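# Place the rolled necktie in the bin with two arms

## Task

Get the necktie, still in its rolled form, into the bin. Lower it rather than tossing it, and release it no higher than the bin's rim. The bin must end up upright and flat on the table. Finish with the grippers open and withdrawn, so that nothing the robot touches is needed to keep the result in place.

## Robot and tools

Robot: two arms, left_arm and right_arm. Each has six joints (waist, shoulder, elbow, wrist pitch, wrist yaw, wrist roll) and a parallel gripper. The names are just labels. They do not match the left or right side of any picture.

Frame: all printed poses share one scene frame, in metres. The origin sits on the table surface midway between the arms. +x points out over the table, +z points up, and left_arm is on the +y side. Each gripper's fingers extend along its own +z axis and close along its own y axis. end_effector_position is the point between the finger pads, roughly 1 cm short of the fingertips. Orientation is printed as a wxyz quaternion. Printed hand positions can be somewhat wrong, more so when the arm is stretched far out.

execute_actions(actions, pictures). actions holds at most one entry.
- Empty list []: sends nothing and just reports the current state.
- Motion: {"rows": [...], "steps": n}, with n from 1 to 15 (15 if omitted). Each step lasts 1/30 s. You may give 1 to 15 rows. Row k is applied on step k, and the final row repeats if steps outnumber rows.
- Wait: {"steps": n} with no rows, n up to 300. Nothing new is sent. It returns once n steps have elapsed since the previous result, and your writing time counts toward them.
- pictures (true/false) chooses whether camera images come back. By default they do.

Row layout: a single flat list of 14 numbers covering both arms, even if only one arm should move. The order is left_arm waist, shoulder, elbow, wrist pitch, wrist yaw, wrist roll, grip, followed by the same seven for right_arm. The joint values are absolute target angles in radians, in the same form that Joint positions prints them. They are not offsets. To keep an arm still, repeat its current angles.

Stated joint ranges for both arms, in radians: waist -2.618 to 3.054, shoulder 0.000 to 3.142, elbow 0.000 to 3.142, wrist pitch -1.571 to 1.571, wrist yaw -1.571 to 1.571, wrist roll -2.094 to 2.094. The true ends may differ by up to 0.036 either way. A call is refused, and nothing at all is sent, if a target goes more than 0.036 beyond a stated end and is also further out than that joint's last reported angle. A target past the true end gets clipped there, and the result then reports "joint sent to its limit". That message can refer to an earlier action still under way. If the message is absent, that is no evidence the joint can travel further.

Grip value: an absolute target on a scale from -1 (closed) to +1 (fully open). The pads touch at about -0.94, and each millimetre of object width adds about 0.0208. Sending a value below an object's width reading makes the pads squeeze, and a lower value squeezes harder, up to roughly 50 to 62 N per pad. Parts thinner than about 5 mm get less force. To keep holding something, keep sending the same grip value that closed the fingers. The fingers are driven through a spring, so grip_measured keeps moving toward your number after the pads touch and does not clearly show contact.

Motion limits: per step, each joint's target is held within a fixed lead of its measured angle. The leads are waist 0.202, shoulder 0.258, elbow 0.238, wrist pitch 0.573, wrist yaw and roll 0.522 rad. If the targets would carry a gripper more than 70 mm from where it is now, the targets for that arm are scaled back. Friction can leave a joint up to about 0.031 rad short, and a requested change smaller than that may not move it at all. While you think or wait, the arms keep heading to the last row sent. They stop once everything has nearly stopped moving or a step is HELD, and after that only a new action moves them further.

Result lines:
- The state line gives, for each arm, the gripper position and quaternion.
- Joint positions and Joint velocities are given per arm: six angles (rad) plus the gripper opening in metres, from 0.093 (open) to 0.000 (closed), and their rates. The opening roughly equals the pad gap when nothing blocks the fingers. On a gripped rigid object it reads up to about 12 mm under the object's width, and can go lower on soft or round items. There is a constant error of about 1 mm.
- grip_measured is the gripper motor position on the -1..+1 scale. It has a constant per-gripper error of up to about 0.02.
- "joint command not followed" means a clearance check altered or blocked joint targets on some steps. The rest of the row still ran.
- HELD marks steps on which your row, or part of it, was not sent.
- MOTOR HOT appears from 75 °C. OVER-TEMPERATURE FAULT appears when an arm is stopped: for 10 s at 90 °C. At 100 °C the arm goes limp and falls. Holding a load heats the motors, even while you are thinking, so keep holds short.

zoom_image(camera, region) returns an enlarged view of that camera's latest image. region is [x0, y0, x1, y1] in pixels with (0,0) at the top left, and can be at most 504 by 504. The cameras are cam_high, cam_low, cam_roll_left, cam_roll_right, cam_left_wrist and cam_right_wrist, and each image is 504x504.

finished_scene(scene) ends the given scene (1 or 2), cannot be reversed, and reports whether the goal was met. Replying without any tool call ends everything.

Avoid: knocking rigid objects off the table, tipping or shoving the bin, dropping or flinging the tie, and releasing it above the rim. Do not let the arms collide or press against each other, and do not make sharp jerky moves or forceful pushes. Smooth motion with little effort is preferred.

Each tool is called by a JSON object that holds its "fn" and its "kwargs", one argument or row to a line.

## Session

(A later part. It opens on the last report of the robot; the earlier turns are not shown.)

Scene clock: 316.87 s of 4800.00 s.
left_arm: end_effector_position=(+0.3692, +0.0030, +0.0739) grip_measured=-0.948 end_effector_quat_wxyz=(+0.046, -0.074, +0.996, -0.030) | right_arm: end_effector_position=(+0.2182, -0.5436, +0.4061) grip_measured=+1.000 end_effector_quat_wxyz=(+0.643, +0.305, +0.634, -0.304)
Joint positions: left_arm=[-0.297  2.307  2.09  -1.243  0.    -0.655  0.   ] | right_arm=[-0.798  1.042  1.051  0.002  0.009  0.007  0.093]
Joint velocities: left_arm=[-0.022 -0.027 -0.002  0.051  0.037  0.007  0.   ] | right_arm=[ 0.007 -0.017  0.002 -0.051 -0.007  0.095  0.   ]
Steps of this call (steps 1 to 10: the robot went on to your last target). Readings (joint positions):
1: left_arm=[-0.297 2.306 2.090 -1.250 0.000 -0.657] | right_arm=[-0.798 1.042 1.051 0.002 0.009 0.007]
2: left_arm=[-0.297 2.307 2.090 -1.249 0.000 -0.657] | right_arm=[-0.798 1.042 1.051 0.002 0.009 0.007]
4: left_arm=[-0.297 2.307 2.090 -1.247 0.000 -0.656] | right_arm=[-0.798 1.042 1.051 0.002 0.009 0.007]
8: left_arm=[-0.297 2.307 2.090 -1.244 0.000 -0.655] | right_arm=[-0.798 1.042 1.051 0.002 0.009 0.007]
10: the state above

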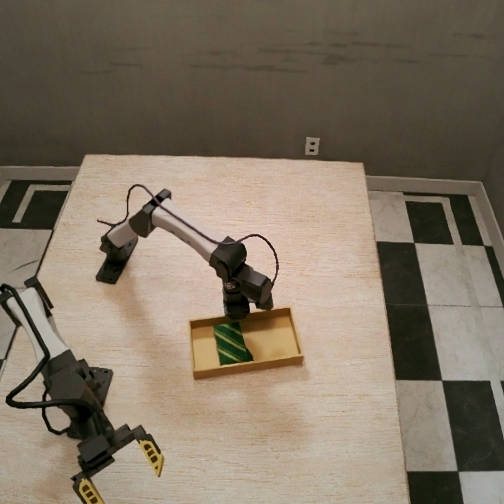

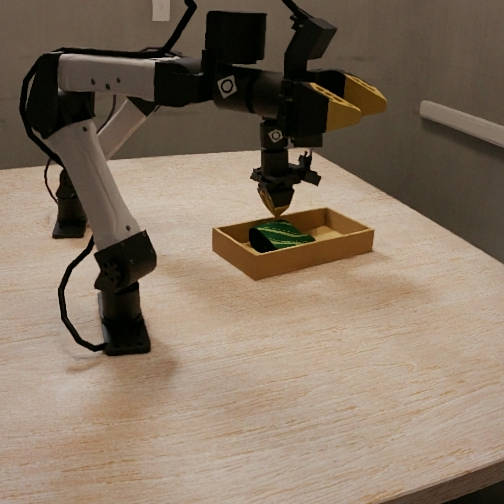

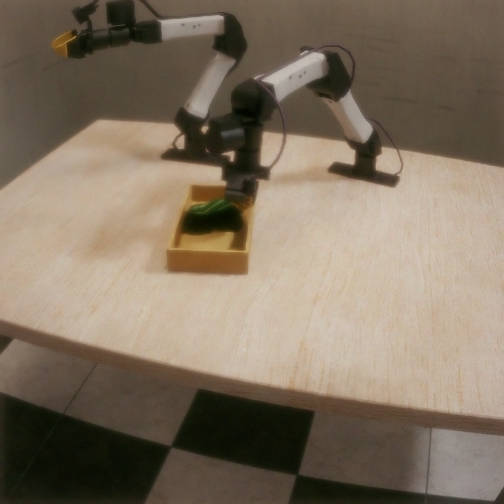

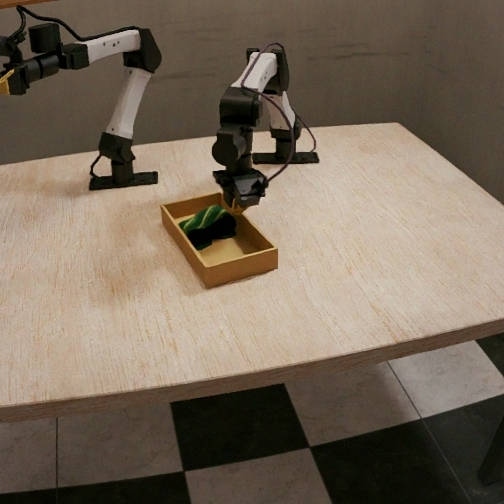

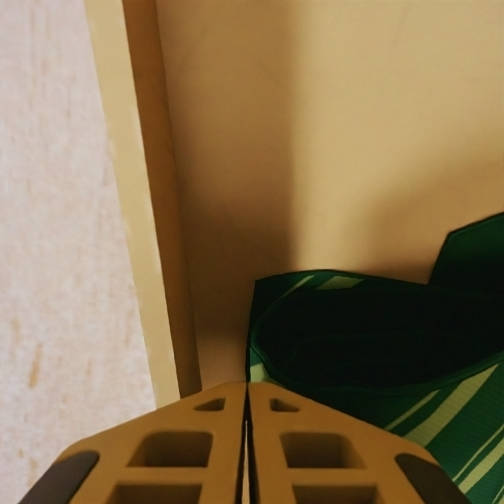

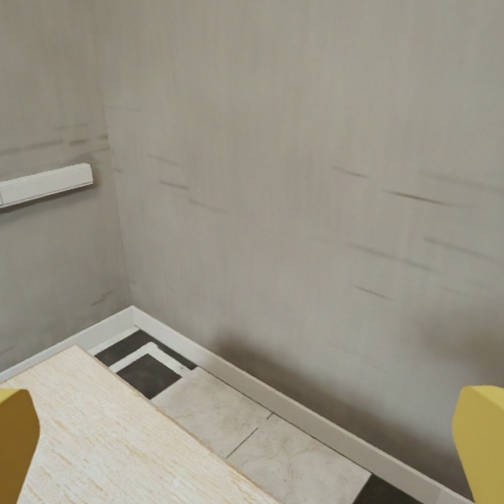

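{"fn": "execute_actions", "kwargs": {
  "actions": [
    {"rows":[[-0.305,2.285,2.065,-1.24,0,-0.66,-0.95,-0.8,1.042,1.051,0,0,0,1],[-0.31,2.27,2.045,-1.235,0,-0.66,-0.95,-0.8,1.042,1.051,0,0,0,1],[-0.315,2.255,2.025,-1.23,0,-0.665,-0.95,-0.8,1.042,1.051,0,0,0,1],[-0.32,2.245,2.005,-1.225,0,-0.67,-0.95,-0.8,1.042,1.051,0,0,0,1],[-0.325,2.235,1.985,-1.22,0,-0.67,-0.95,-0.8,1.042,1.051,0,0,0,1],[-0.33,2.225,1.965,-1.21,0,-0.67,-0.95,-0.8,1.042,1.051,0,0,0,1],[-0.333,2.22,1.95,-1.2,0,-0.67,-0.95,-0.8,1.042,1.051,0,0,0,1],[-0.333,2.22,1.95,-1.2,0,-0.67,-0.95,-0.8,1.042,1.051,0,0,0,1],[-0.333,2.22,1.95,-1.2,0,-0.67,-0.95,-0.8,1.042,1.051,0,0,0,1],[-0.333,2.22,1.94,-1.19,0,-0.67,-0.95,-0.8,1.042,1.051,0,0,0,1],[-0.333,2.22,1.93,-1.18,0,-0.67,-0.95,-0.8,1.042,1.051,0,0,0,1],[-0.333,2.22,1.92,-1.17,0,-0.67,-0.95,-0.8,1.042,1.051,0,0,0,1],[-0.333,2.22,1.91,-1.16,0,-0.67,-0.95,-0.8,1.042,1.051,0,0,0,1],[-0.333,2.22,1.90,-1.15,0,-0.67,-0.95,-0.8,1.042,1.051,0,0,0,1],[-0.333,2.22,1.885,-1.14,0,-0.67,-0.95,-0.8,1.042,1.051,0,0,0,1]],"steps":15}
  ],
  "pictures": false
}}

{"fn": "execute_actions", "kwargs": {
  "actions": [
    {"steps":15}
  ]
}}

{"fn": "zoom_image", "kwargs": {
  "camera": "cam_roll_left",
  "region": [150,130,300,280]
}}

Scene clock: 337.07 s of 4800.00 s.
left_arm: end_effector_position=(+0.3445, -0.0003, +0.0679) grip_measured=-0.948 end_effector_quat_wxyz=(+0.039, -0.062, +0.997, -0.027) | right_arm: end_effector_position=(+0.2182, -0.5436, +0.4061) grip_measured=+1.000 end_effector_quat_wxyz=(+0.643, +0.305, +0.634, -0.304)
Joint positions: left_arm=[-0.33   2.228  1.935 -1.182  0.    -0.664  0.   ] | right_arm=[-0.798  1.042  1.051  0.002  0.009  0.007  0.093]
Joint velocities: left_arm=[-0.007 -0.017 -0.364  0.315 -0.095 -0.007  0.   ] | right_arm=[-0.007  0.007  0.017  0.007  0.037 -0.037  0.   ]
Steps of this call (steps 1 to 15: the robot went on to your last target; steps 16 to 110: nothing new was sent; then 16.03 s passed at rest; steps 111 to 125: all 15 steps of this action). Readings (joint positions):
111: left_arm=[-0.297 2.307 2.090 -1.242 0.000 -0.655] | right_arm=[-0.798 1.042 1.051 0.002 0.009 0.007]
112: left_arm=[-0.297 2.304 2.086 -1.240 0.000 -0.655] | right_arm=[-0.798 1.042 1.051 0.002 0.009 0.007]
114: left_arm=[-0.300 2.287 2.059 -1.233 0.000 -0.657] | right_arm=[-0.798 1.042 1.051 0.002 0.009 0.007]
118: left_arm=[-0.318 2.240 1.991 -1.225 0.000 -0.662] | right_arm=[-0.798 1.042 1.051 0.002 0.009 0.007]
125: the state above

Scene clock: 337.57 s of 4800.00 s.
left_arm: end_effector_position=(+0.3449, -0.0006, +0.0608) grip_measured=-0.948 end_effector_quat_wxyz=(+0.041, -0.063, +0.997, -0.028) | right_arm: end_effector_position=(+0.2182, -0.5436, +0.4061) grip_measured=+1.000 end_effector_quat_wxyz=(+0.643, +0.305, +0.634, -0.304)
Joint positions: left_arm=[-0.33   2.228  1.906 -1.149  0.    -0.665  0.   ] | right_arm=[-0.798  1.042  1.051  0.002  0.009  0.007  0.093]
Joint velocities: left_arm=[-0.022 -0.022  0.007  0.066 -0.051  0.081  0.   ] | right_arm=[ 0.007 -0.012  0.002 -0.051  0.007  0.066  0.   ]
Steps of this call (steps 1 to 15: the robot went on to your last target). Readings (joint positions):
1: left_arm=[-0.330 2.228 1.924 -1.175 0.000 -0.664] | right_arm=[-0.798 1.042 1.051 0.002 0.009 0.007]
2: left_arm=[-0.330 2.228 1.915 -1.170 0.000 -0.664] | right_arm=[-0.798 1.042 1.051 0.002 0.009 0.007]
4: left_arm=[-0.330 2.228 1.907 -1.166 0.000 -0.665] | right_arm=[-0.798 1.042 1.051 0.002 0.009 0.007]
8: left_arm=[-0.330 2.228 1.906 -1.155 0.000 -0.665] | right_arm=[-0.798 1.042 1.051 0.002 0.009 0.007]
15: the state above

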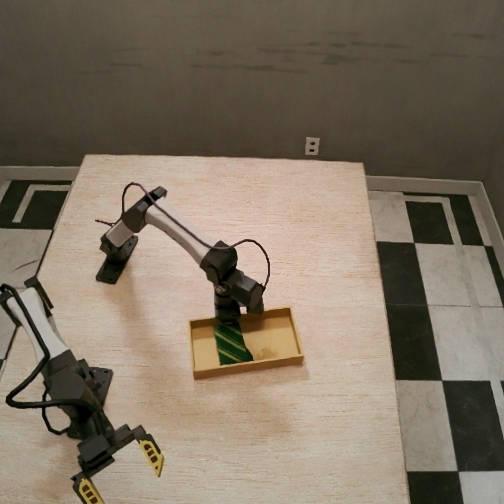

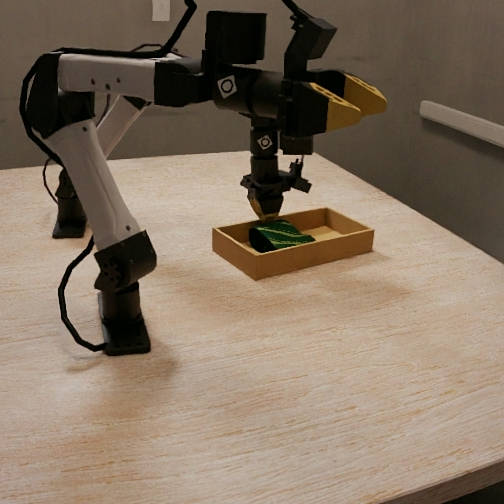

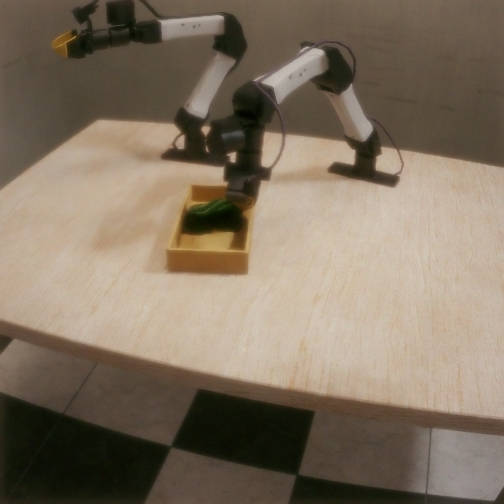

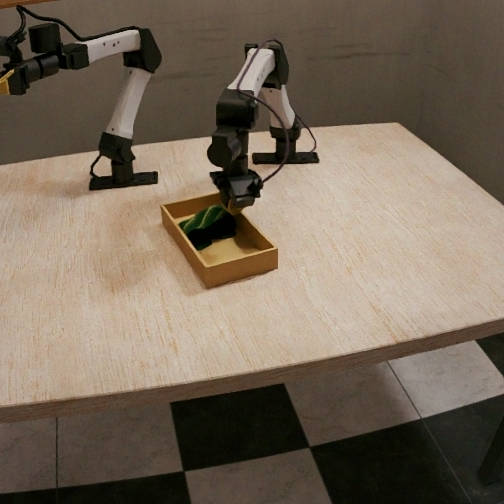

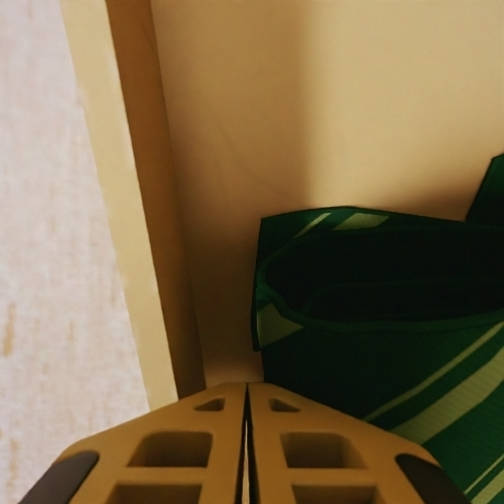

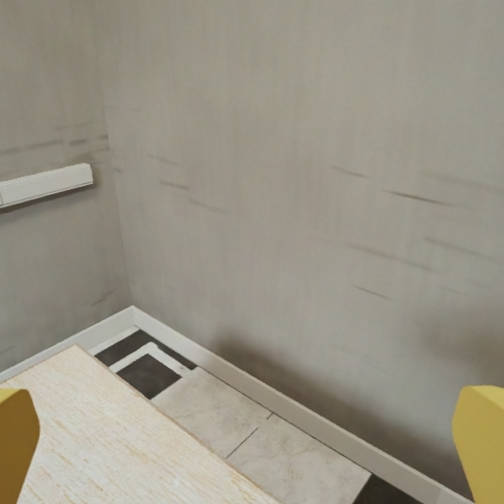

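Region (150, 130, 300, 280) of cam_roll_left's 504x504 image, scaled by 3.360, with more detail than that image has.

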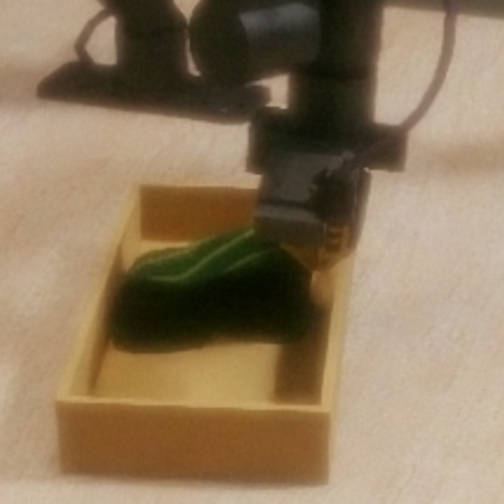

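{"fn": "execute_actions", "kwargs": {
  "actions": [
    {"rows":[[-0.333,2.245,1.9,-1.14,0,-0.67,-0.95,-0.8,1.042,1.051,0,0,0,1],[-0.335,2.252,1.9,-1.135,0,-0.67,-0.95,-0.8,1.042,1.051,0,0,0,1],[-0.337,2.259,1.9,-1.13,0,-0.67,-0.95,-0.8,1.042,1.051,0,0,0,1],[-0.339,2.266,1.9,-1.125,0,-0.67,-0.95,-0.8,1.042,1.051,0,0,0,1],[-0.341,2.273,1.9,-1.12,0,-0.67,-0.95,-0.8,1.042,1.051,0,0,0,1],[-0.343,2.28,1.9,-1.115,0,-0.67,-0.95,-0.8,1.042,1.051,0,0,0,1]],"steps":12}
  ],
  "pictures": false
}}

{"fn": "execute_actions", "kwargs": {
  "actions": [
    {"rows":[[-0.348,2.285,1.92,-1.12,0,-0.675,-0.95,-0.8,1.042,1.051,0,0,0,1],[-0.353,2.29,1.93,-1.122,0,-0.68,-0.95,-0.8,1.042,1.051,0,0,0,1],[-0.358,2.296,1.939,-1.124,0,-0.685,-0.95,-0.8,1.042,1.051,0,0,0,1],[-0.363,2.302,1.948,-1.126,0,-0.69,-0.95,-0.8,1.042,1.051,0,0,0,1],[-0.368,2.308,1.957,-1.128,0,-0.695,-0.95,-0.8,1.042,1.051,0,0,0,1],[-0.373,2.314,1.966,-1.13,0,-0.7,-0.95,-0.8,1.042,1.051,0,0,0,1],[-0.378,2.32,1.975,-1.133,0,-0.705,-0.95,-0.8,1.042,1.051,0,0,0,1],[-0.383,2.325,1.984,-1.136,0,-0.71,-0.95,-0.8,1.042,1.051,0,0,0,1],[-0.388,2.33,1.993,-1.139,0,-0.715,-0.95,-0.8,1.042,1.051,0,0,0,1],[-0.393,2.335,2.002,-1.142,0,-0.72,-0.95,-0.8,1.042,1.051,0,0,0,1],[-0.398,2.34,2.011,-1.145,0,-0.725,-0.95,-0.8,1.042,1.051,0,0,0,1],[-0.403,2.345,2.02,-1.148,0,-0.73,-0.95,-0.8,1.042,1.051,0,0,0,1],[-0.408,2.35,2.029,-1.151,0,-0.735,-0.95,-0.8,1.042,1.051,0,0,0,1],[-0.413,2.355,2.038,-1.154,0,-0.74,-0.95,-0.8,1.042,1.051,0,0,0,1],[-0.418,2.36,2.045,-1.157,0,-0.745,-0.95,-0.8,1.042,1.051,0,0,0,1]],"steps":15}
  ],
  "pictures": false
}}

{"fn": "execute_actions", "kwargs": {
  "actions": [
    {"steps":15}
  ]
}}

{"fn": "zoom_image", "kwargs": {
  "camera": "cam_roll_left",
  "region": [150,130,300,280]
}}

Scene clock: 356.10 s of 4800.00 s.
left_arm: end_effector_position=(+0.3478, -0.0044, +0.0520) grip_measured=-0.948 end_effector_quat_wxyz=(+0.042, -0.061, +0.997, -0.029) | right_arm: end_effector_position=(+0.2182, -0.5436, +0.4061) grip_measured=+1.000 end_effector_quat_wxyz=(+0.643, +0.305, +0.634, -0.304)
Joint positions: left_arm=[-0.334  2.249  1.906 -1.126  0.    -0.665  0.   ] | right_arm=[-0.798  1.042  1.051  0.002  0.009  0.007  0.093]
Joint velocities: left_arm=[ 0.002  0.002  0.007 -0.022 -0.051 -0.037  0.   ] | right_arm=[-0.002  0.007 -0.007  0.022 -0.081 -0.007  0.   ]
Steps of this call (steps 1 to 15: the robot went on to your last target; steps 16 to 110: nothing new was sent; then 14.47 s passed at rest; steps 111 to 122: all 12 steps of this action). Readings (joint positions):
111: left_arm=[-0.330 2.228 1.906 -1.148 0.000 -0.665] | right_arm=[-0.798 1.042 1.051 0.002 0.009 0.007]
112: left_arm=[-0.330 2.228 1.906 -1.147 0.000 -0.665] | right_arm=[-0.798 1.042 1.051 0.002 0.009 0.007]
114: left_arm=[-0.330 2.229 1.906 -1.144 0.000 -0.665] | right_arm=[-0.798 1.042 1.051 0.002 0.009 0.007]
118: left_arm=[-0.332 2.244 1.906 -1.131 0.000 -0.665] | right_arm=[-0.798 1.042 1.051 0.002 0.009 0.007]
122: the state above

Scene clock: 356.60 s of 4800.00 s.
left_arm: end_effector_position=(+0.3473, -0.0402, +0.0472) grip_measured=-0.948 end_effector_quat_wxyz=(+0.046, -0.055, +0.997, -0.036) | right_arm: end_effector_position=(+0.2182, -0.5436, +0.4061) grip_measured=+1.000 end_effector_quat_wxyz=(+0.643, +0.305, +0.634, -0.304)
Joint positions: left_arm=[-0.398  2.324  2.011 -1.141  0.    -0.719  0.   ] | right_arm=[-0.798  1.042  1.051  0.002  0.009  0.007  0.093]
Joint velocities: left_arm=[-0.149  0.129  0.256 -0.051 -0.051 -0.066  0.   ] | right_arm=[-0.012  0.002  0.002 -0.007 -0.051  0.007  0.   ]
Steps of this call (steps 1 to 15: all 15 steps of this action). Readings (joint positions):
1: left_arm=[-0.334 2.249 1.906 -1.125 0.000 -0.666] | right_arm=[-0.798 1.042 1.051 0.002 0.009 0.007]
2: left_arm=[-0.335 2.249 1.908 -1.125 0.000 -0.667] | right_arm=[-0.798 1.042 1.051 0.002 0.009 0.007]
4: left_arm=[-0.340 2.258 1.917 -1.126 0.000 -0.672] | right_arm=[-0.798 1.042 1.051 0.002 0.009 0.007]
8: left_arm=[-0.361 2.287 1.949 -1.127 0.000 -0.687] | right_arm=[-0.798 1.042 1.051 0.002 0.009 0.007]
15: the state above

Scene clock: 357.10 s of 4800.00 s.
left_arm: end_effector_position=(+0.3448, -0.0469, +0.0471) grip_measured=-0.948 end_effector_quat_wxyz=(+0.046, -0.058, +0.997, -0.037) | right_arm: end_effector_position=(+0.2182, -0.5436, +0.4061) grip_measured=+1.000 end_effector_quat_wxyz=(+0.643, +0.305, +0.634, -0.304)
Joint positions: left_arm=[-0.413  2.332  2.025 -1.146  0.    -0.739  0.   ] | right_arm=[-0.798  1.042  1.051  0.002  0.009  0.007  0.093]
Joint velocities: left_arm=[-0.002 -0.007  0.007  0.051  0.007  0.007  0.   ] | right_arm=[ 0.022  0.007  0.007 -0.007 -0.022  0.037  0.   ]
Steps of this call (steps 1 to 15: the robot went on to your last target). Readings (joint positions):
1: left_arm=[-0.403 2.327 2.018 -1.142 0.000 -0.723] | right_arm=[-0.798 1.042 1.051 0.002 0.009 0.007]
2: left_arm=[-0.408 2.330 2.022 -1.142 0.000 -0.726] | right_arm=[-0.798 1.042 1.051 0.002 0.009 0.007]
4: left_arm=[-0.413 2.332 2.025 -1.143 0.000 -0.731] | right_arm=[-0.798 1.042 1.051 0.002 0.009 0.007]
8: left_arm=[-0.413 2.332 2.025 -1.146 0.000 -0.736] | right_arm=[-0.798 1.042 1.051 0.002 0.009 0.007]
15: the state above

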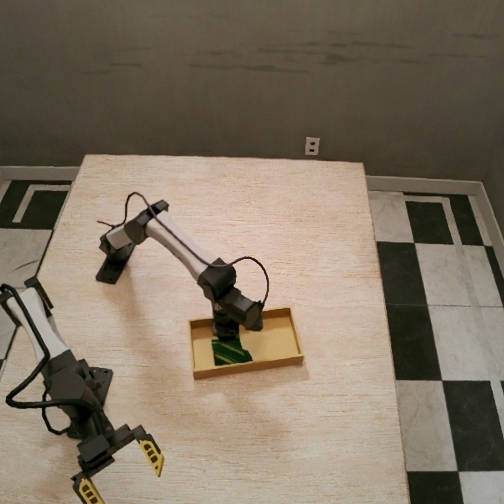

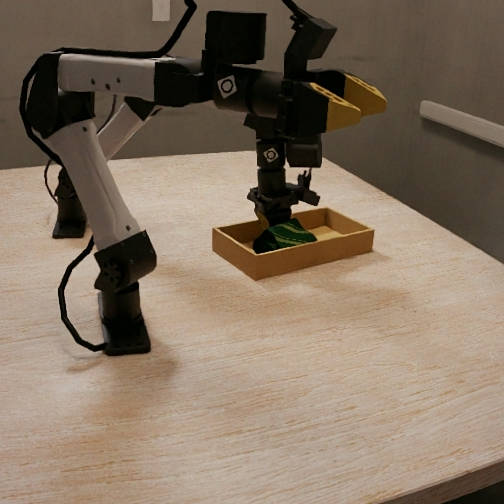

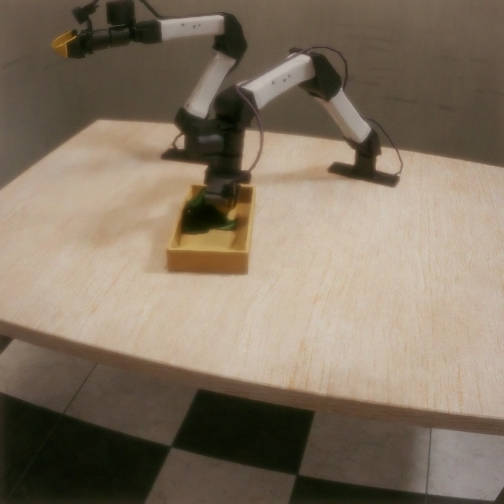

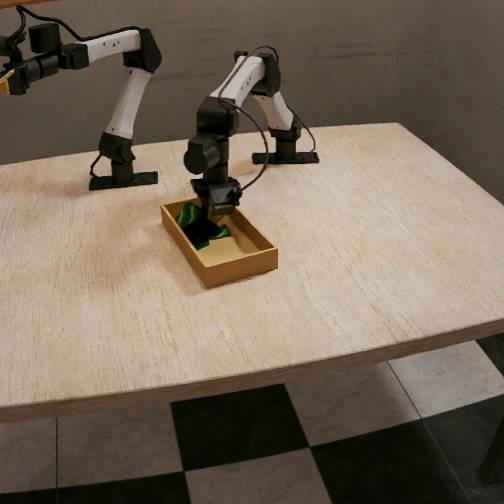

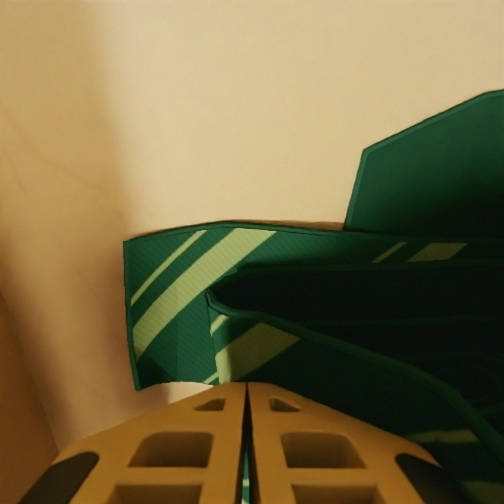

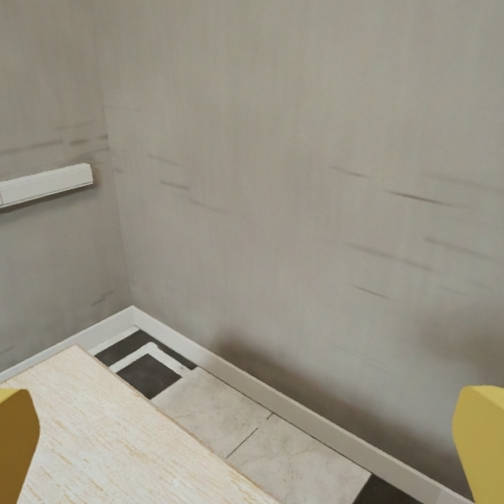

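Region (150, 130, 300, 280) of cam_roll_left's 504x504 image, scaled by 3.360, with more detail than that image has.

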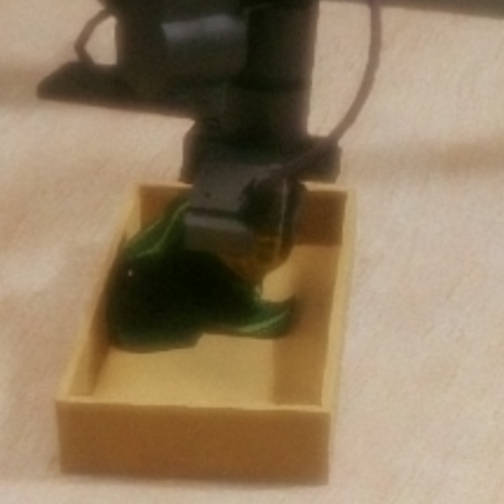

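Worked. A little further, then up and away.

{"fn": "execute_actions", "kwargs": {
  "actions": [
    {"rows":[[-0.423,2.35,2.045,-1.157,0,-0.75,-0.95,-0.8,1.042,1.051,0,0,0,1],[-0.428,2.35,2.045,-1.157,0,-0.75,-0.95,-0.8,1.042,1.051,0,0,0,1],[-0.433,2.35,2.045,-1.157,0,-0.75,-0.95,-0.8,1.042,1.051,0,0,0,1],[-0.438,2.35,2.045,-1.157,0,-0.75,-0.95,-0.8,1.042,1.051,0,0,0,1],[-0.443,2.34,2.045,-1.157,0,-0.75,-0.95,-0.8,1.042,1.051,0,0,0,1],[-0.443,2.33,2.045,-1.157,0,-0.75,-0.95,-0.8,1.042,1.051,0,0,0,1],[-0.443,2.32,2.045,-1.16,0,-0.75,-0.95,-0.8,1.042,1.051,0,0,0,1],[-0.44,2.31,2.045,-1.165,0,-0.75,-0.95,-0.8,1.042,1.051,0,0,0,1],[-0.437,2.30,2.045,-1.17,0,-0.75,-0.95,-0.8,1.042,1.051,0,0,0,1],[-0.434,2.29,2.045,-1.175,0,-0.75,-0.95,-0.8,1.042,1.051,0,0,0,1],[-0.431,2.28,2.045,-1.18,0,-0.75,-0.95,-0.8,1.042,1.051,0,0,0,1],[-0.428,2.27,2.045,-1.185,0,-0.75,-0.95,-0.8,1.042,1.051,0,0,0,1],[-0.425,2.255,2.045,-1.19,0,-0.75,-0.95,-0.8,1.042,1.051,0,0,0,1],[-0.422,2.24,2.045,-1.195,0,-0.75,-0.95,-0.8,1.042,1.051,0,0,0,1],[-0.42,2.22,2.045,-1.2,0,-0.75,-0.95,-0.8,1.042,1.051,0,0,0,1]],"steps":15}
  ],
  "pictures": false
}}

{"fn": "execute_actions", "kwargs": {
  "actions": [
    {"rows":[[-0.42,2.2,2.045,-1.2,0,-0.75,-0.95,-0.8,1.042,1.051,0,0,0,1],[-0.42,2.17,2.045,-1.2,0,-0.75,-0.95,-0.8,1.042,1.051,0,0,0,1],[-0.42,2.14,2.04,-1.2,0,-0.75,-0.95,-0.8,1.042,1.051,0,0,0,1],[-0.41,2.11,2.03,-1.2,0,-0.75,-0.95,-0.8,1.042,1.051,0,0,0,1],[-0.40,2.08,2.02,-1.2,0,-0.75,-0.95,-0.8,1.042,1.051,0,0,0,1],[-0.38,2.05,2.0,-1.2,0,-0.75,-0.95,-0.8,1.042,1.051,0,0,0,1],[-0.36,2.02,1.98,-1.2,0,-0.75,-0.95,-0.8,1.042,1.051,0,0,0,1],[-0.33,1.99,1.96,-1.2,0,-0.75,-0.95,-0.8,1.042,1.051,0,0,0,1],[-0.3,1.96,1.94,-1.2,0,-0.75,-0.95,-0.8,1.042,1.051,0,0,0,1],[-0.27,1.92,1.92,-1.2,0,-0.75,-0.95,-0.8,1.042,1.051,0,0,0,1],[-0.23,1.88,1.9,-1.2,0,-0.75,-0.95,-0.8,1.042,1.051,0,0,0,1],[-0.19,1.84,1.88,-1.2,0,-0.75,-0.95,-0.8,1.042,1.051,0,0,0,1],[-0.15,1.80,1.86,-1.2,0,-0.75,-0.95,-0.8,1.042,1.051,0,0,0,1],[-0.1,1.76,1.84,-1.2,0,-0.75,-0.95,-0.8,1.042,1.051,0,0,0,1],[-0.03,1.7,1.8,-1.2,0,-0.75,-0.95,-0.8,1.042,1.051,0,0,0,1]],"steps":15}
  ],
  "pictures": false
}}

{"fn": "execute_actions", "kwargs": {
  "actions": [
    {"steps":30}
  ]
}}

{"fn": "zoom_image", "kwargs": {
  "camera": "cam_roll_left",
  "region": [150,150,280,280]
}}

Scene clock: 382.87 s of 4800.00 s.
left_arm: end_effector_position=(+0.3364, -0.0526, +0.0704) grip_measured=-0.948 end_effector_quat_wxyz=(+0.055, -0.051, +0.996, -0.046) | right_arm: end_effector_position=(+0.2182, -0.5436, +0.4061) grip_measured=+1.000 end_effector_quat_wxyz=(+0.643, +0.305, +0.634, -0.304)
Joint positions: left_arm=[-0.433  2.28   2.025 -1.173  0.    -0.745  0.   ] | right_arm=[-0.798  1.042  1.051  0.002  0.009  0.007  0.093]
Joint velocities: left_arm=[ 0.017 -0.432 -0.007 -0.168 -0.022 -0.007  0.   ] | right_arm=[ 0.002 -0.007 -0.002 -0.051 -0.095  0.022  0.   ]
Steps of this call (steps 1 to 15: the robot went on to your last target; steps 16 to 110: nothing new was sent; then 21.60 s passed at rest; steps 111 to 125: all 15 steps of this action). Readings (joint positions):
111: left_arm=[-0.413 2.332 2.025 -1.146 0.000 -0.740] | right_arm=[-0.798 1.042 1.051 0.002 0.009 0.007]
112: left_arm=[-0.413 2.332 2.025 -1.147 0.000 -0.742] | right_arm=[-0.798 1.042 1.051 0.002 0.009 0.007]
114: left_arm=[-0.416 2.332 2.025 -1.147 0.000 -0.743] | right_arm=[-0.798 1.042 1.051 0.002 0.009 0.007]
118: left_arm=[-0.430 2.332 2.025 -1.149 0.000 -0.744] | right_arm=[-0.798 1.042 1.051 0.002 0.009 0.007]
125: the state above

Scene clock: 383.37 s of 4800.00 s.
left_arm: end_effector_position=(+0.3575, +0.0864, +0.2331) grip_measured=-0.948 end_effector_quat_wxyz=(+0.199, -0.191, +0.953, -0.123) | right_arm: end_effector_position=(+0.2182, -0.5436, +0.4061) grip_measured=+1.000 end_effector_quat_wxyz=(+0.643, +0.305, +0.634, -0.304)
Joint positions: left_arm=[-0.139  1.804  1.881 -1.176  0.004 -0.745  0.   ] | right_arm=[-0.798  1.042  1.051  0.002  0.009  0.007  0.093]
Joint velocities: left_arm=[ 1.409 -1.131 -0.833  0.139  0.037 -0.007  0.   ] | right_arm=[-0.007 -0.012 -0.022 -0.11  -0.022  0.051  0.   ]
Steps of this call (steps 1 to 15: all 15 steps of this action). Readings (joint positions):
1: left_arm=[-0.432 2.263 2.025 -1.176 0.000 -0.745] | right_arm=[-0.798 1.042 1.051 0.002 0.009 0.007]
2: left_arm=[-0.431 2.243 2.025 -1.179 0.000 -0.745] | right_arm=[-0.798 1.042 1.051 0.002 0.009 0.007]
4: left_arm=[-0.428 2.194 2.025 -1.183 0.000 -0.745] | right_arm=[-0.798 1.042 1.051 0.002 0.009 0.007]
8: left_arm=[-0.395 2.063 2.014 -1.182 0.002 -0.745] | right_arm=[-0.798 1.042 1.051 0.002 0.009 0.007]
15: the state above

Scene clock: 384.37 s of 4800.00 s.
left_arm: end_effector_position=(+0.3478, +0.1421, +0.2571) grip_measured=-0.948 end_effector_quat_wxyz=(+0.227, -0.247, +0.935, -0.116) | right_arm: end_effector_position=(+0.2182, -0.5436, +0.4061) grip_measured=+1.000 end_effector_quat_wxyz=(+0.643, +0.305, +0.634, -0.304)
Joint positions: left_arm=[-0.023  1.69   1.824 -1.19  -0.009 -0.747  0.   ] | right_arm=[-0.798  1.042  1.051  0.002  0.009  0.007  0.093]
Joint velocities: left_arm=[ 0.012  0.002  0.007  0.095 -0.007  0.007  0.   ] | right_arm=[-0.012 -0.022 -0.002  0.051 -0.051 -0.022  0.   ]
Steps of this call (steps 1 to 30: the robot went on to your last target). Readings (joint positions):
1: left_arm=[-0.091 1.767 1.857 -1.177 0.003 -0.745] | right_arm=[-0.798 1.042 1.051 0.002 0.009 0.007]
2: left_arm=[-0.049 1.738 1.843 -1.182 -0.002 -0.745] | right_arm=[-0.798 1.042 1.051 0.002 0.009 0.007]
4: left_arm=[-0.008 1.701 1.837 -1.189 -0.011 -0.747] | right_arm=[-0.798 1.042 1.051 0.002 0.009 0.007]
8: left_arm=[-0.020 1.690 1.834 -1.189 -0.011 -0.747] | right_arm=[-0.798 1.042 1.051 0.002 0.009 0.007]
30: the state above
All arms were judged still, so your last target was given up. Only a new action makes them travel on or press farther. Fingers that are still opening or closing keep moving.

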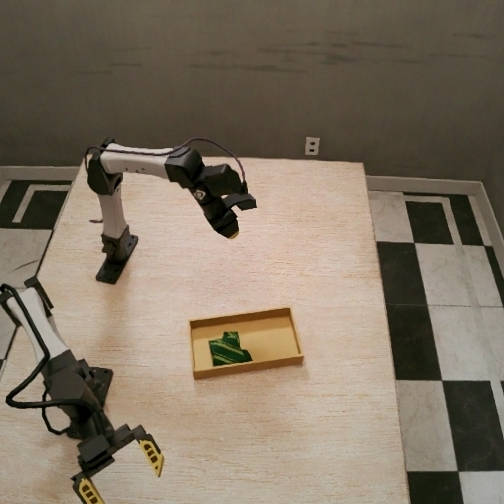

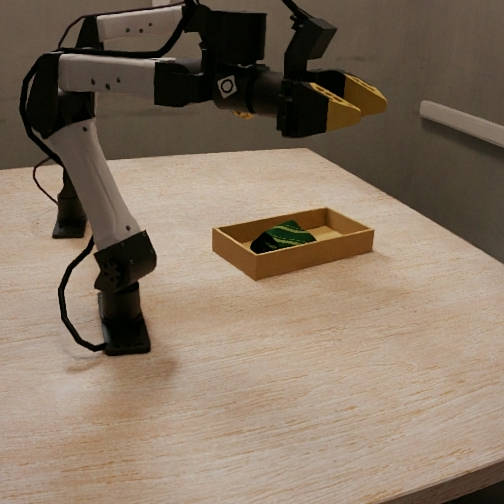

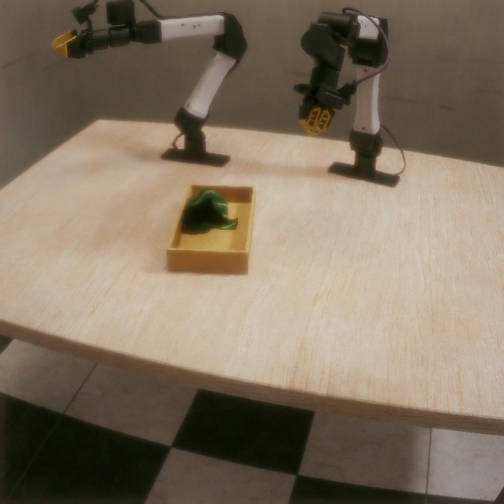

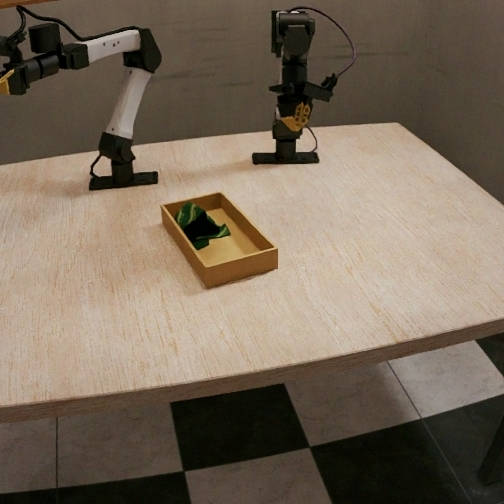

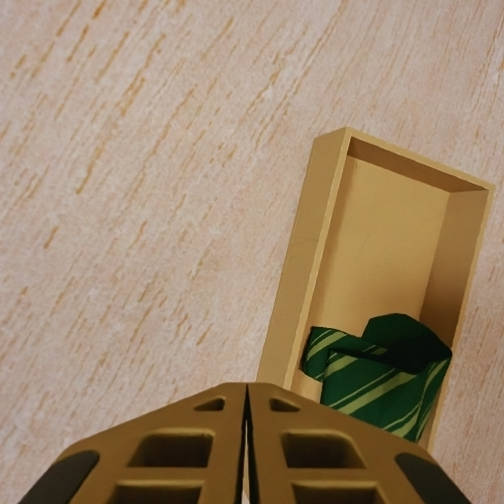

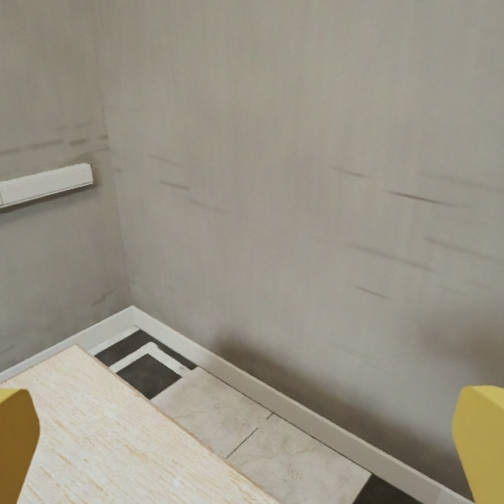

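Region (150, 150, 280, 280) of cam_roll_left's 504x504 image, scaled by 3.877, with more detail than that image has.

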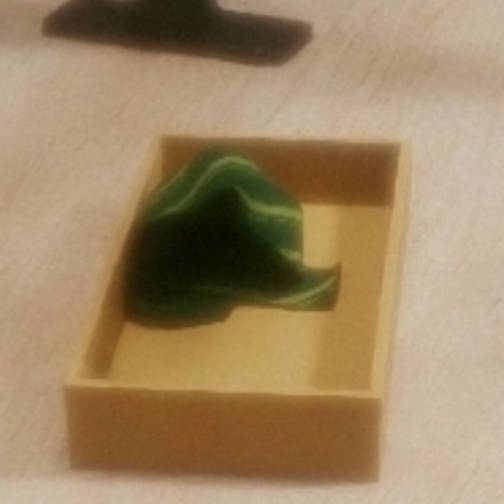

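{"fn": "execute_actions", "kwargs": {
  "actions": []
}}

Scene clock: 395.03 s of 4800.00 s.
left_arm: end_effector_position=(+0.3478, +0.1421, +0.2571) grip_measured=-0.948 end_effector_quat_wxyz=(+0.227, -0.247, +0.935, -0.116) | right_arm: end_effector_position=(+0.2182, -0.5436, +0.4061) grip_measured=+1.000 end_effector_quat_wxyz=(+0.643, +0.305, +0.634, -0.304)
Joint positions: left_arm=[-0.023  1.69   1.824 -1.19  -0.009 -0.747  0.   ] | right_arm=[-0.798  1.042  1.051  0.002  0.009  0.007  0.093]
Joint velocities: left_arm=[-0.002  0.002  0.007 -0.022  0.007 -0.081  0.   ] | right_arm=[ 0.007  0.007 -0.012 -0.022  0.051  0.022  0.   ]
Steps of this call (steps 1 to 90: nothing new was sent; then 7.67 s passed at rest). Readings (joint positions):
1: left_arm=[-0.023 1.690 1.824 -1.190 -0.009 -0.747] | right_arm=[-0.798 1.042 1.051 0.002 0.009 0.007]
2: left_arm=[-0.023 1.690 1.824 -1.190 -0.009 -0.747] | right_arm=[-0.798 1.042 1.051 0.002 0.009 0.007]
4: left_arm=[-0.023 1.690 1.824 -1.190 -0.009 -0.747] | right_arm=[-0.798 1.042 1.051 0.002 0.009 0.007]
8: left_arm=[-0.023 1.690 1.824 -1.190 -0.009 -0.747] | right_arm=[-0.798 1.042 1.051 0.002 0.009 0.007]
90: the state above

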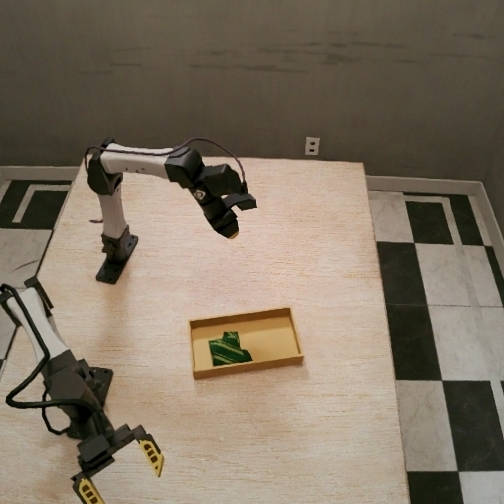

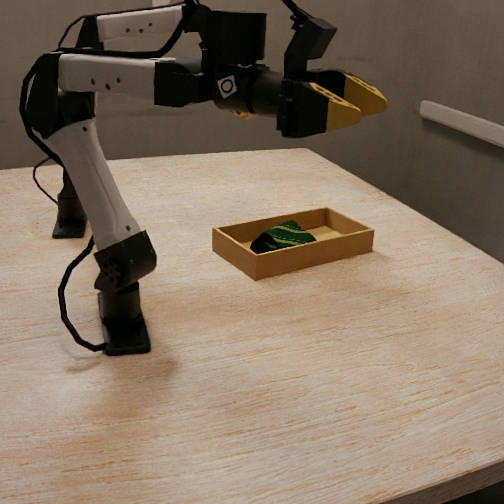

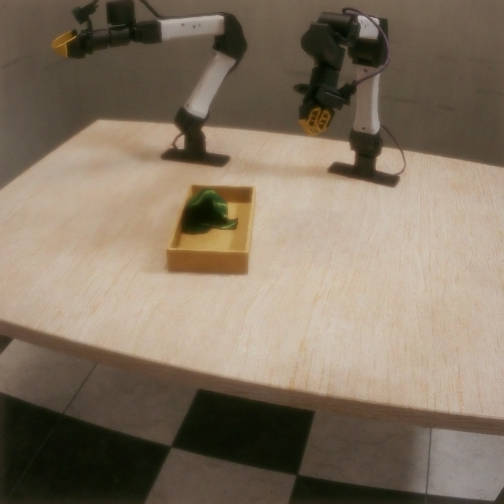

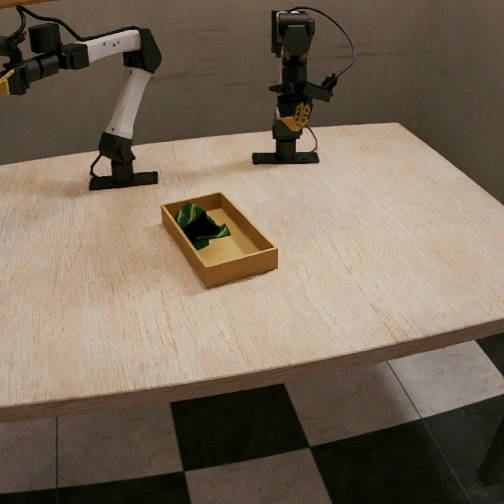

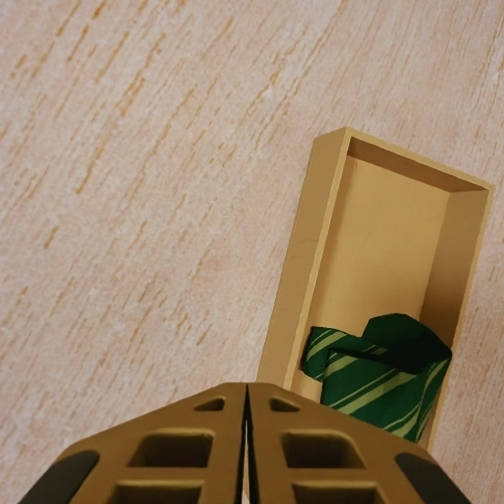

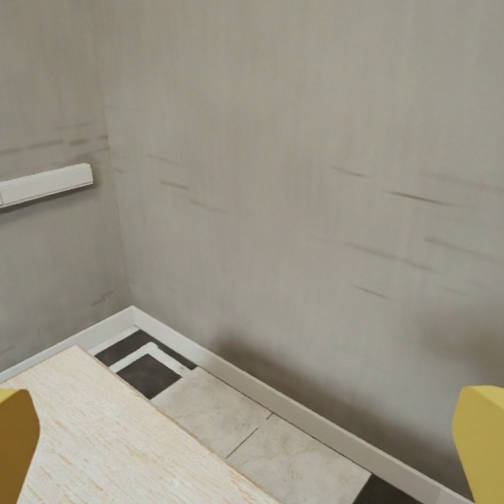

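{"fn": "finished_scene", "kwargs": {
  "scene": 2
}}

The scene is finished: the task was done.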